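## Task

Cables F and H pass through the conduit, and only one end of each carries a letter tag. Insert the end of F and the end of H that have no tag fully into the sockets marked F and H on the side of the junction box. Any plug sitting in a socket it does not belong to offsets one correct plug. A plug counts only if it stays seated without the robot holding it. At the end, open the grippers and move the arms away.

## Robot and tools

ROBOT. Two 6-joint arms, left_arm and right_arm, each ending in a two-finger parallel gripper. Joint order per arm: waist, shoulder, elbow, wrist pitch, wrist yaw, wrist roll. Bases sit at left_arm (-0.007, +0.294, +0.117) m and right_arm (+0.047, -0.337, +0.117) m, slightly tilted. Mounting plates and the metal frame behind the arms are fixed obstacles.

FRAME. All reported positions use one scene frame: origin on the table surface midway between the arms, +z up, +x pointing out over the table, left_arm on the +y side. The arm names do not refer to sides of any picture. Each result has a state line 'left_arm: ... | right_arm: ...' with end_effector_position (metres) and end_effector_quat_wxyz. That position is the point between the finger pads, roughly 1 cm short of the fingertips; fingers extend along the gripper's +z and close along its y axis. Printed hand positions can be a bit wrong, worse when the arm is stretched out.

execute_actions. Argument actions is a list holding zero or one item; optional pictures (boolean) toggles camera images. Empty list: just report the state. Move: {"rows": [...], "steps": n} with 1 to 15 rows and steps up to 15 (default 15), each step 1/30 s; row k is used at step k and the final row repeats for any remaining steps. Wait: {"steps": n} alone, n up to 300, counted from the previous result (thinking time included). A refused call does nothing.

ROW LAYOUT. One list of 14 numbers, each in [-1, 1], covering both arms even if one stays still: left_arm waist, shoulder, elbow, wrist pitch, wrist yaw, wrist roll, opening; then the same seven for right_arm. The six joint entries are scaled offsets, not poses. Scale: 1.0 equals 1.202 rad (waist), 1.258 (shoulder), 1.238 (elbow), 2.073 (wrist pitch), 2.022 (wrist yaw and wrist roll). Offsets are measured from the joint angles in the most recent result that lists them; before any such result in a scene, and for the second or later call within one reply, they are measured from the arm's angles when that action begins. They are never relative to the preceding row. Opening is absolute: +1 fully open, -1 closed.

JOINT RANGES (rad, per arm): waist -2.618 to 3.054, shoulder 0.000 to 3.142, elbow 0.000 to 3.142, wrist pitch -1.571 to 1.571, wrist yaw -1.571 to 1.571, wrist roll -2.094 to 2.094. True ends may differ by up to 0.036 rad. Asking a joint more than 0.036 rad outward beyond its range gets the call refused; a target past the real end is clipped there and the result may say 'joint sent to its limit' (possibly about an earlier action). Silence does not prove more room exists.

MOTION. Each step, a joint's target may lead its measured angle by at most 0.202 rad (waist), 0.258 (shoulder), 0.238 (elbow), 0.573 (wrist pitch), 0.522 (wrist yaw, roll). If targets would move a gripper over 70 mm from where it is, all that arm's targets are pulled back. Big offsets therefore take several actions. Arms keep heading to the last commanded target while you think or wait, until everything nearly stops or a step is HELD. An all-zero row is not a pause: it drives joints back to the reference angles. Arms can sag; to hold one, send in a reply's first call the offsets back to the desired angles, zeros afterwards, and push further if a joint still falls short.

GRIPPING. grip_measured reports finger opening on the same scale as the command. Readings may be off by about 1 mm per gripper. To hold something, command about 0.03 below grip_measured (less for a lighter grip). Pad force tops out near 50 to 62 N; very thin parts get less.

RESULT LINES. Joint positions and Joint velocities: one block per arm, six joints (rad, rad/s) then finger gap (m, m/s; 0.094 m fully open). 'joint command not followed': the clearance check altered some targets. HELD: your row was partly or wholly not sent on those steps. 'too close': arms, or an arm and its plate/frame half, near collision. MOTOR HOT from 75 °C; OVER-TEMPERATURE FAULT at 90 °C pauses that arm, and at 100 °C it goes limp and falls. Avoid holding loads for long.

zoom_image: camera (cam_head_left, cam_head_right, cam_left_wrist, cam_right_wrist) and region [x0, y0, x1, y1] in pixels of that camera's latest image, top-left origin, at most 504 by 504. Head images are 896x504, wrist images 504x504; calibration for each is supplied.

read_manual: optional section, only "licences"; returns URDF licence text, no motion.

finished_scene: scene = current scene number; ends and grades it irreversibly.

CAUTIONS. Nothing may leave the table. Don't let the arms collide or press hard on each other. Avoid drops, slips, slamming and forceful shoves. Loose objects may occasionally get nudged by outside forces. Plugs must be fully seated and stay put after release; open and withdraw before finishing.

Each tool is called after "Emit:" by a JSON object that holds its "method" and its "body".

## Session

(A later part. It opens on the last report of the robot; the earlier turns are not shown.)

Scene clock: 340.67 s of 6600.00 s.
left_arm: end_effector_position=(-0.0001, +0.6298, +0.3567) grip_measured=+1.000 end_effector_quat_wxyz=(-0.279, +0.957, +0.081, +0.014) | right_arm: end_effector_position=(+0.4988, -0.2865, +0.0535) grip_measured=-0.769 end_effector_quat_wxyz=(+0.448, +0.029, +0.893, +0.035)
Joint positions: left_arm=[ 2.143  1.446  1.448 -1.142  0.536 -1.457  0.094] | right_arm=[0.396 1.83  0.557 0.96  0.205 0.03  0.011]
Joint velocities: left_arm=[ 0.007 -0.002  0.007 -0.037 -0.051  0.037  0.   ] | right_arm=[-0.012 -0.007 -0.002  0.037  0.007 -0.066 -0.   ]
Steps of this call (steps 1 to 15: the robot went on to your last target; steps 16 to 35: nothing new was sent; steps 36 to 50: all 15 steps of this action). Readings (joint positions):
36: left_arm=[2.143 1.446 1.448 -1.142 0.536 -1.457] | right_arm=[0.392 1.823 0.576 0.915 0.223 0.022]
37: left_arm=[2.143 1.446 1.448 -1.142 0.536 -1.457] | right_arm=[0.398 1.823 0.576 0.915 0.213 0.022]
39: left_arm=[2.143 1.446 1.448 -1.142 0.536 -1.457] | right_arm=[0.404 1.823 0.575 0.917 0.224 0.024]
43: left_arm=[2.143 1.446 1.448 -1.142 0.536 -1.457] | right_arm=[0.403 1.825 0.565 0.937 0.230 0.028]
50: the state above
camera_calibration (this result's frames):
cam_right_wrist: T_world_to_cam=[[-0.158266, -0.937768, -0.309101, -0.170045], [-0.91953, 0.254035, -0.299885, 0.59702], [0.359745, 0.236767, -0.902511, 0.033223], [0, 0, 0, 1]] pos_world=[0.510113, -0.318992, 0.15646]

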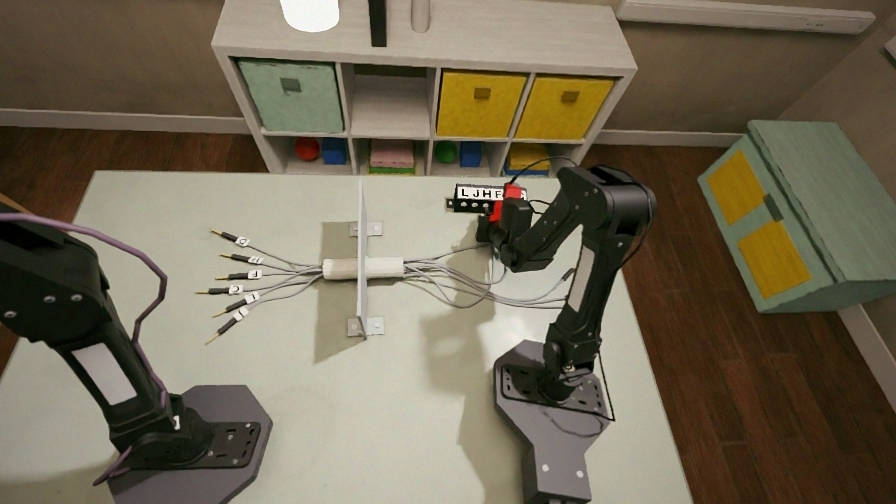

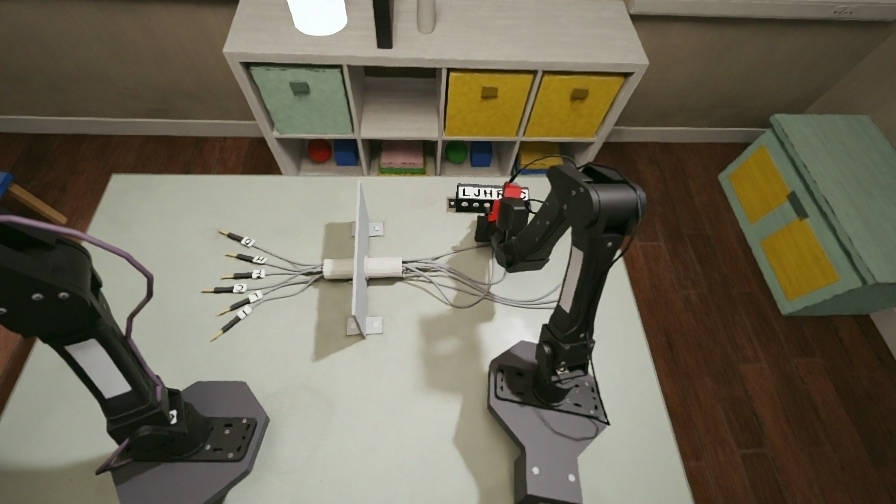

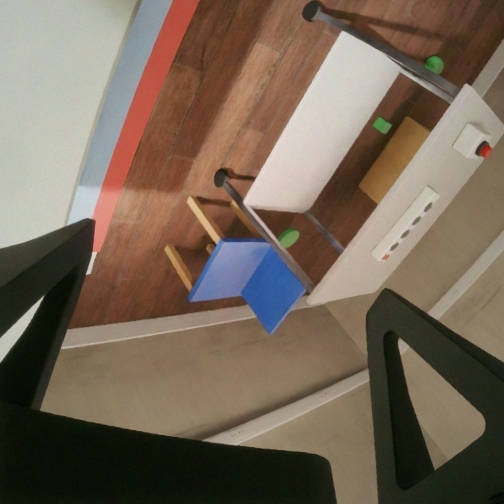

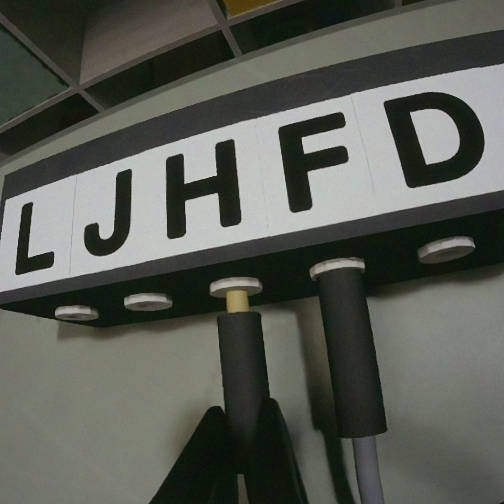

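Emit:
{"method": "execute_actions", "body": {"actions": [{"rows":[[0,0,0,0,0,0,1,0,0,0.04,0,0,0,-0.85],[0,0,0,0,0,0,1,0,0,0.07,0.02,0,0,-0.85],[0,0,0,0,0,0,1,0,0,0.10,0.04,-0.005,0,-0.85],[0,0,0,0,0,0,1,0.03,0,0.13,0.06,-0.01,0,-0.85],[0,0,0,0,0,0,1,0.03,0,0.15,0.07,-0.01,0,-0.85],[0,0,0,0,0,0,1,0.03,0,0.16,0.08,-0.015,0,-0.85],[0,0,0,0,0,0,1,-0.02,0,0.16,0.08,-0.015,0,-0.85],[0,0,0,0,0,0,1,-0.07,0,0.16,0.08,-0.015,0,-0.85],[0,0,0,0,0,0,1,-0.07,0,0.16,0.08,-0.015,0,-0.85],[0,0,0,0,0,0,1,-0.07,0,0.16,0.08,-0.015,0,-0.85],[0,0,0,0,0,0,1,-0.02,0,0.16,0.08,-0.015,0,-0.85],[0,0,0,0,0,0,1,0.03,0,0.16,0.08,-0.015,0,-0.85],[0,0,0,0,0,0,1,0.03,0,0.16,0.08,-0.015,0,-0.85],[0,0,0,0,0,0,1,0.03,0,0.16,0.08,-0.015,0,-0.85],[0,0,0,0,0,0,1,-0.02,0,0.16,0.08,-0.015,0,-0.85]],"steps":15}]}}

Emit:
{"method": "execute_actions", "body": {"actions": [{"rows":[[0,0,0,0,0,0,1,-0.06,0,0.14,0.08,-0.015,0,-0.85],[0,0,0,0,0,0,1,-0.07,0,0.14,0.08,-0.015,0,-0.85],[0,0,0,0,0,0,1,-0.07,0,0.14,0.08,-0.015,0,-0.85],[0,0,0,0,0,0,1,-0.02,0,0.14,0.08,-0.015,0,-0.85],[0,0,0,0,0,0,1,0.03,0,0.14,0.08,-0.015,0,-0.85],[0,0,0,0,0,0,1,0.03,0,0.14,0.08,-0.015,0,-0.85],[0,0,0,0,0,0,1,0.03,0,0.14,0.08,-0.015,0,-0.85],[0,0,0,0,0,0,1,-0.02,0,0.14,0.08,-0.015,0,-0.85],[0,0,0,0,0,0,1,-0.07,0,0.14,0.08,-0.015,0,-0.85],[0,0,0,0,0,0,1,-0.07,0,0.14,0.08,-0.015,0,-0.85],[0,0,0,0,0,0,1,-0.07,0,0.14,0.08,-0.015,0,-0.85],[0,0,0,0,0,0,1,-0.02,0,0.14,0.08,-0.015,0,-0.85]],"steps":13}]}}

Scene clock: 343.37 s of 6600.00 s.
left_arm: end_effector_position=(-0.0001, +0.6298, +0.3567) grip_measured=+1.000 end_effector_quat_wxyz=(-0.279, +0.957, +0.081, +0.014) | right_arm: end_effector_position=(+0.5108, -0.2864, +0.0542) grip_measured=-0.769 end_effector_quat_wxyz=(+0.447, +0.036, +0.893, +0.027)
Joint positions: left_arm=[ 2.143  1.446  1.448 -1.142  0.536 -1.457  0.094] | right_arm=[0.402 1.84  0.611 0.914 0.231 0.038 0.011]
Joint velocities: left_arm=[-0.017 -0.002  0.002  0.007 -0.051 -0.037  0.   ] | right_arm=[-0.027 -0.017 -0.007  0.007 -0.022 -0.007  0.   ]
Steps of this call (steps 1 to 15: the robot went on to your last target; steps 16 to 66: nothing new was sent; steps 67 to 81: all 15 steps of this action). Readings (joint positions):
67: left_arm=[2.143 1.446 1.448 -1.142 0.536 -1.457] | right_arm=[0.396 1.832 0.566 0.956 0.205 0.031]
68: left_arm=[2.143 1.446 1.448 -1.142 0.536 -1.457] | right_arm=[0.396 1.833 0.573 0.948 0.209 0.031]
70: left_arm=[2.143 1.446 1.448 -1.142 0.536 -1.457] | right_arm=[0.398 1.833 0.581 0.936 0.212 0.034]
74: left_arm=[2.143 1.446 1.448 -1.142 0.536 -1.457] | right_arm=[0.397 1.840 0.611 0.914 0.225 0.035]
81: the state above
camera_calibration (this result's frames):
cam_right_wrist: T_world_to_cam=[[-0.177531, -0.937001, -0.300851, -0.15827], [-0.915592, 0.26934, -0.298576, 0.6106], [0.360797, 0.22245, -0.905727, 0.0251253], [0, 0, 0, 1]] pos_world=[0.521897, -0.318347, 0.157451]

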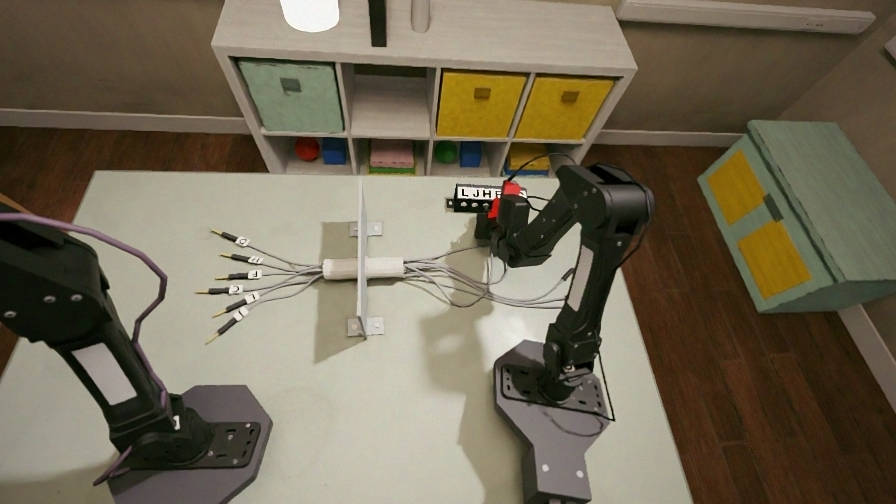

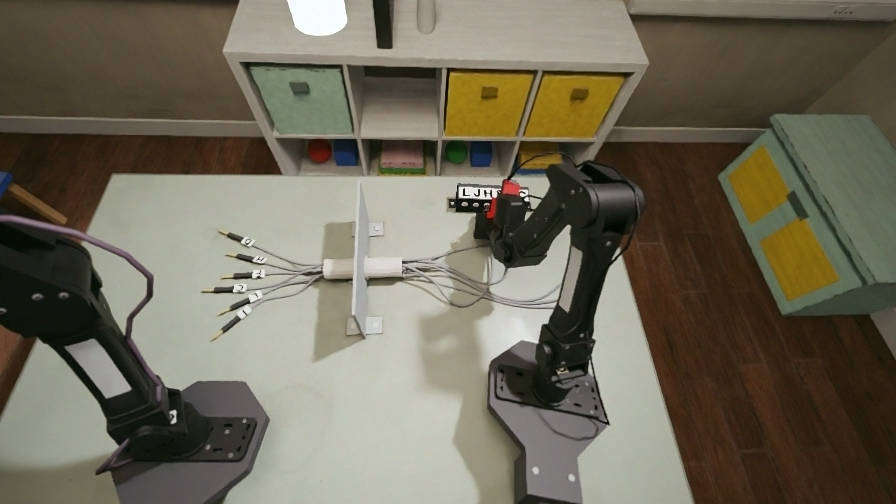

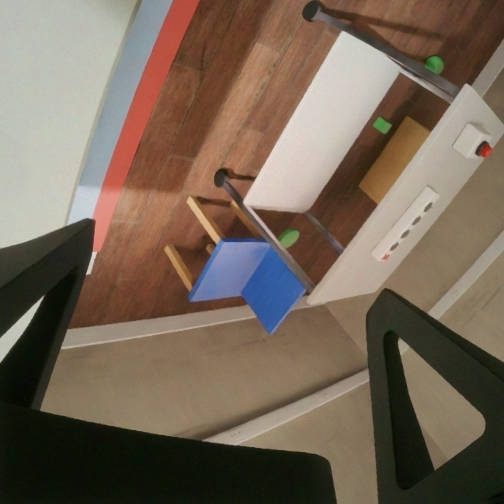

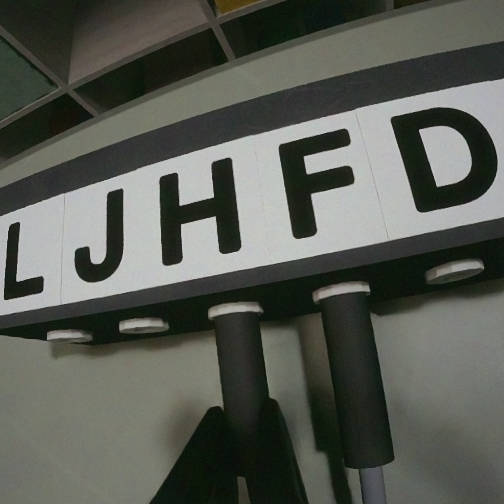

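Scene clock: 343.80 s of 6600.00 s.
left_arm: end_effector_position=(-0.0001, +0.6298, +0.3567) grip_measured=+1.000 end_effector_quat_wxyz=(-0.279, +0.957, +0.081, +0.014) | right_arm: end_effector_position=(+0.5115, -0.2871, +0.0532) grip_measured=-0.769 end_effector_quat_wxyz=(+0.444, +0.038, +0.895, +0.026)
Joint positions: left_arm=[ 2.143  1.446  1.448 -1.142  0.536 -1.457  0.094] | right_arm=[0.401 1.84  0.618 0.9   0.232 0.043 0.011]
Joint velocities: left_arm=[ 0.007  0.002  0.002 -0.007  0.037 -0.037  0.   ] | right_arm=[ 0.007  0.002 -0.002 -0.007  0.022 -0.022  0.001]
Steps of this call (steps 1 to 13: all 13 steps of this action). Readings (joint positions):
1: left_arm=[2.143 1.446 1.448 -1.142 0.536 -1.457] | right_arm=[0.399 1.840 0.613 0.911 0.229 0.038]
2: left_arm=[2.143 1.446 1.448 -1.142 0.536 -1.457] | right_arm=[0.396 1.840 0.613 0.908 0.223 0.039]
4: left_arm=[2.143 1.446 1.448 -1.142 0.536 -1.457] | right_arm=[0.394 1.840 0.613 0.908 0.215 0.041]
8: left_arm=[2.143 1.446 1.448 -1.142 0.536 -1.457] | right_arm=[0.410 1.840 0.617 0.901 0.252 0.042]
13: the state above
camera_calibration (this result's frames):
cam_right_wrist: T_world_to_cam=[[-0.183691, -0.935674, -0.301282, -0.155498], [-0.916612, 0.273759, -0.29134, 0.612448], [0.355078, 0.222642, -0.907937, 0.0271665], [0, 0, 0, 1]] pos_world=[0.523167, -0.319207, 0.156247]

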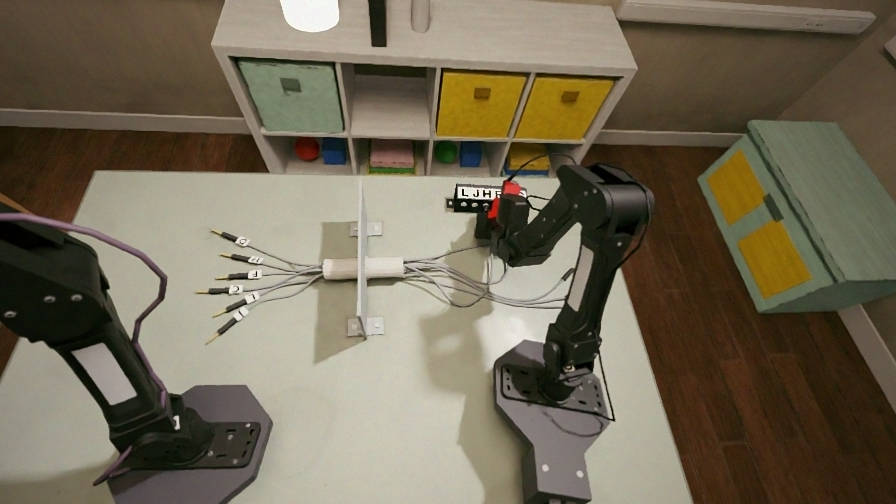

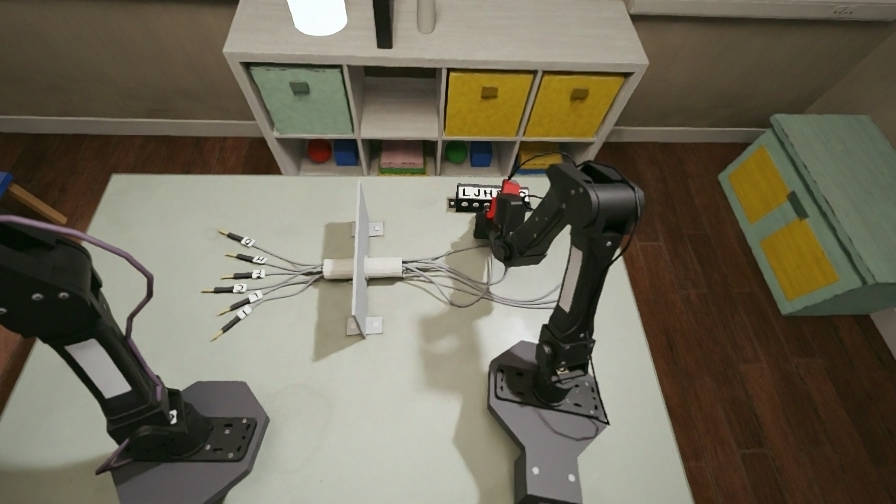

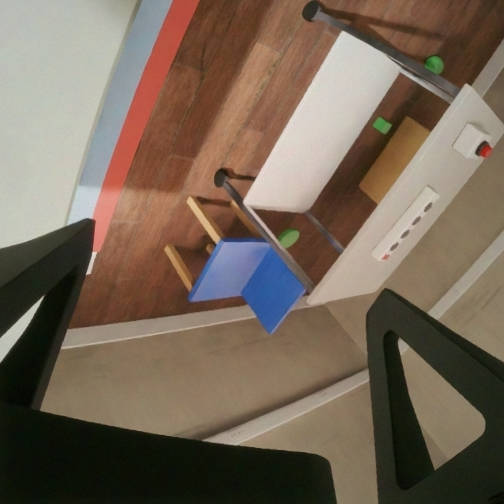

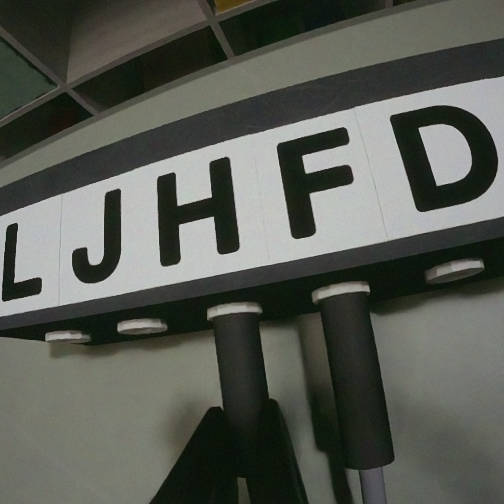

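Seated. Release and retreat.

Emit:
{"method": "execute_actions", "body": {"actions": [{"rows":[[0,0,0,0,0,0,1,0,0,-0.01,0,0,0,-0.7],[0,0,0,0,0,0,1,0,0,-0.02,0,0,0,-0.5],[0,0,0,0,0,0,1,0,0,-0.02,0,0,0,-0.5],[0,0,0,0,0,0,1,0,-0.03,-0.03,0,0,0,-0.5],[0,0,0,0,0,0,1,0,-0.06,-0.04,0,0,0,-0.5],[0,0,0,0,0,0,1,0,-0.10,-0.05,0,0,0,-0.5],[0,0,0,0,0,0,1,0,-0.14,-0.06,0,0,0,-0.5],[0,0,0,0,0,0,1,-0.03,-0.19,-0.07,0,0,0,-0.3],[0,0,0,0,0,0,1,-0.08,-0.24,-0.08,0,0,0,-0.3],[0,0,0,0,0,0,1,-0.14,-0.29,-0.08,0,0,0,-0.3],[0,0,0,0,0,0,1,-0.2,-0.33,-0.08,0,0,0,-0.3],[0,0,0,0,0,0,1,-0.26,-0.36,-0.08,0,0,0,-0.3]],"steps":15}]}}

Emit:
{"method": "execute_actions", "body": {"actions": [{"steps":20}]}}

Emit:
{"method": "zoom_image", "body": {"camera": "cam_head_left", "region": [440,170,560,260]}}

Scene clock: 345.57 s of 6600.00 s.
left_arm: end_effector_position=(-0.0001, +0.6298, +0.3567) grip_measured=+1.000 end_effector_quat_wxyz=(-0.279, +0.957, +0.081, +0.014) | right_arm: end_effector_position=(+0.5194, -0.4221, +0.1772) grip_measured=-0.303 end_effector_quat_wxyz=(+0.562, +0.145, +0.812, -0.062)
Joint positions: left_arm=[ 2.143  1.446  1.448 -1.142  0.536 -1.457  0.094] | right_arm=[0.137 1.44  0.535 0.891 0.226 0.044 0.033]
Joint velocities: left_arm=[ 0.002 -0.012 -0.012 -0.051 -0.022  0.022  0.   ] | right_arm=[-1.243 -0.813  0.002  0.168  0.154 -0.081 -0.   ]
Steps of this call (steps 1 to 15: the robot went on to your last target; steps 16 to 38: nothing new was sent; steps 39 to 53: all 15 steps of this action). Readings (joint positions):
39: left_arm=[2.143 1.446 1.448 -1.142 0.536 -1.457] | right_arm=[0.402 1.840 0.610 0.899 0.233 0.044]
40: left_arm=[2.143 1.446 1.448 -1.142 0.536 -1.457] | right_arm=[0.402 1.840 0.610 0.901 0.233 0.044]
42: left_arm=[2.143 1.446 1.448 -1.142 0.536 -1.457] | right_arm=[0.402 1.840 0.610 0.899 0.233 0.044]
46: left_arm=[2.143 1.446 1.448 -1.142 0.536 -1.457] | right_arm=[0.399 1.750 0.564 0.880 0.231 0.044]
53: the state above
camera_calibration (this result's frames):
cam_right_wrist: T_world_to_cam=[[-0.359843, -0.878867, -0.313218, -0.125423], [-0.692526, 0.476558, -0.541572, 0.706325], [0.625236, 0.0220311, -0.780124, -0.0806383], [0, 0, 0, 1]] pos_world=[0.494434, -0.445058, 0.280333]

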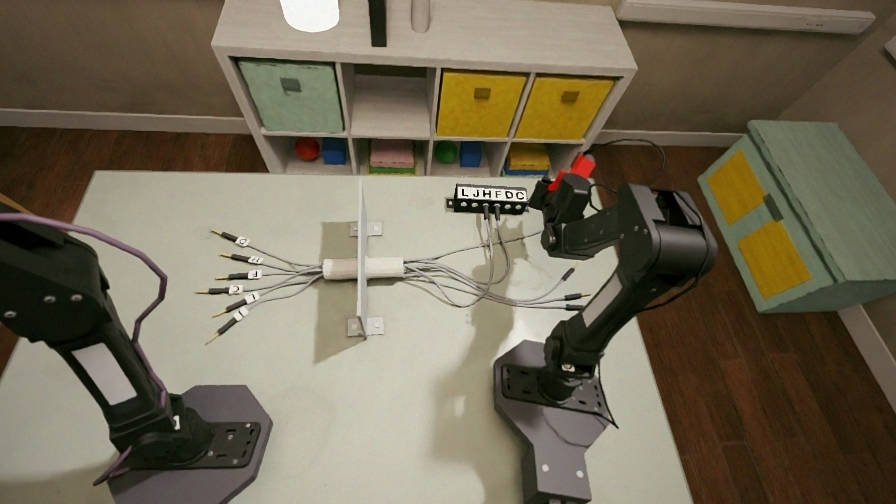

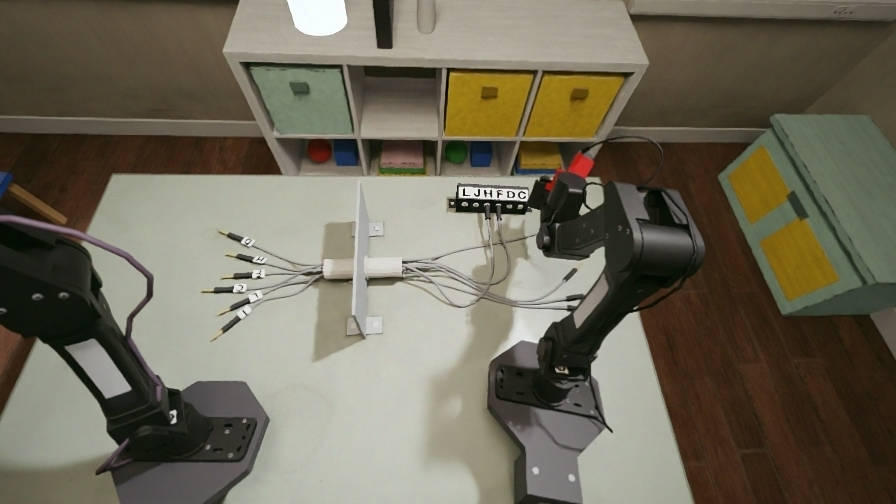

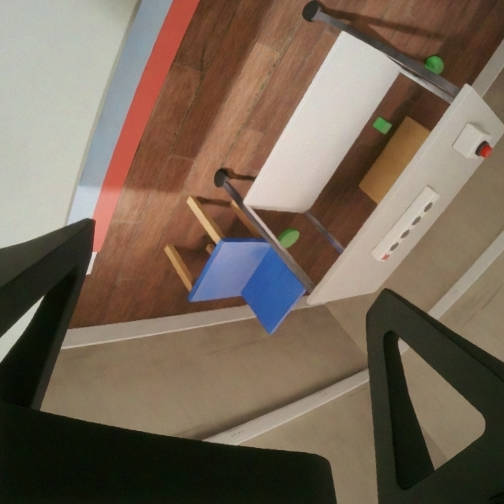

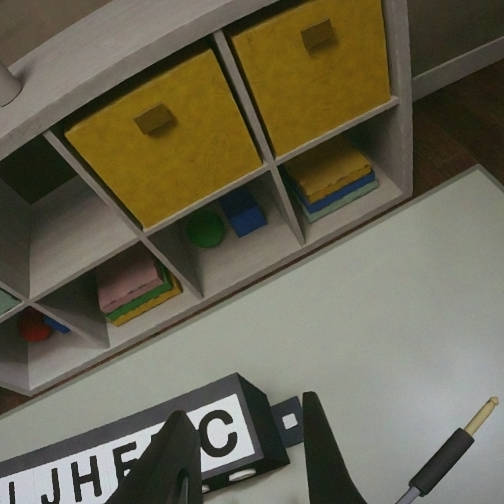

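Scene clock: 346.23 s of 6600.00 s.
left_arm: end_effector_position=(-0.0001, +0.6298, +0.3567) grip_measured=+1.000 end_effector_quat_wxyz=(-0.279, +0.957, +0.081, +0.014) | right_arm: end_effector_position=(+0.5163, -0.4503, +0.1974) grip_measured=-0.303 end_effector_quat_wxyz=(+0.582, +0.167, +0.791, -0.090)
Joint positions: left_arm=[ 2.143  1.446  1.448 -1.142  0.536 -1.457  0.094] | right_arm=[0.08  1.398 0.535 0.909 0.239 0.044 0.033]
Joint velocities: left_arm=[-0.022  0.007  0.012 -0.022 -0.022 -0.007  0.   ] | right_arm=[ 0.012  0.017  0.002 -0.022 -0.081  0.007  0.   ]
Steps of this call (steps 1 to 20: the robot went on to your last target). Readings (joint positions):
1: left_arm=[2.143 1.446 1.448 -1.142 0.536 -1.457] | right_arm=[0.103 1.417 0.535 0.900 0.234 0.044]
2: left_arm=[2.143 1.446 1.448 -1.142 0.536 -1.457] | right_arm=[0.085 1.404 0.535 0.908 0.240 0.044]
4: left_arm=[2.143 1.446 1.448 -1.142 0.536 -1.457] | right_arm=[0.079 1.398 0.535 0.914 0.242 0.044]
8: left_arm=[2.143 1.446 1.448 -1.142 0.536 -1.457] | right_arm=[0.080 1.398 0.535 0.909 0.239 0.044]
20: the state above
camera_calibration (this result's frames):
cam_right_wrist: T_world_to_cam=[[-0.40586, -0.860741, -0.30725, -0.114275], [-0.628902, 0.506959, -0.589469, 0.718859], [0.663144, -0.0460117, -0.747077, -0.119067], [0, 0, 0, 1]] pos_world=[0.484671, -0.468272, 0.299682]

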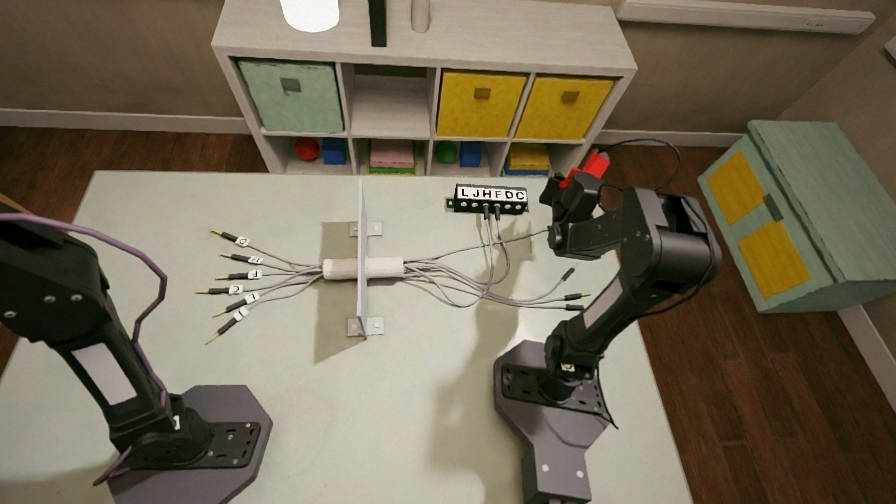

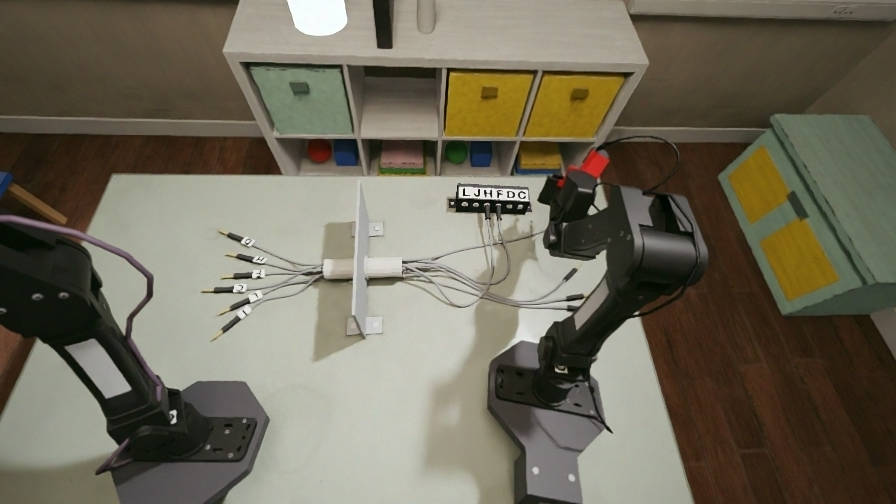

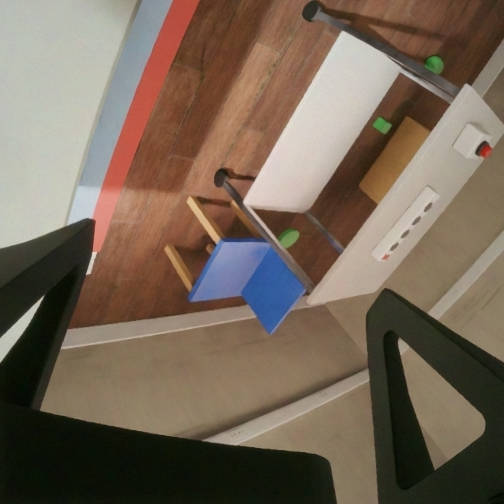

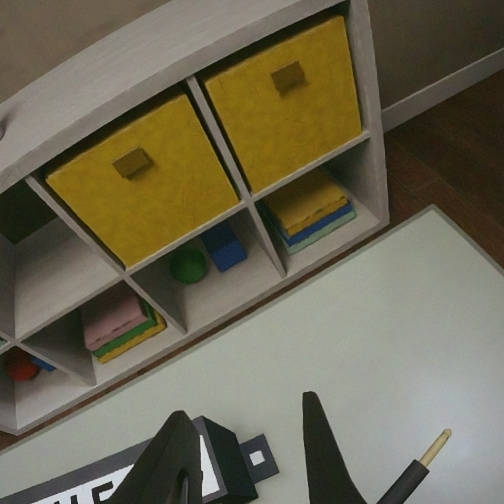

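Region (440, 170, 560, 260) of cam_head_left's 896x504 image, scaled by 4.200, with more detail than that image has; it fills the top 378 rows of this view, and the rest is white.

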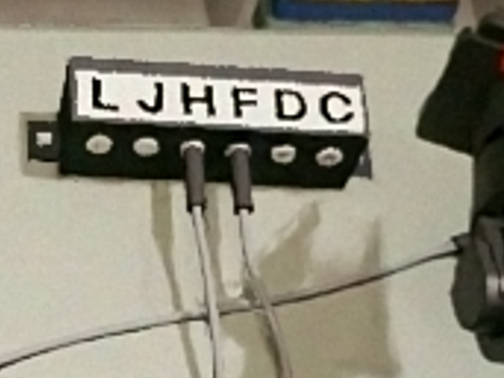

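Emit:
{"method": "finished_scene", "body": {"scene": 1}}

The scene is finished: the task was done.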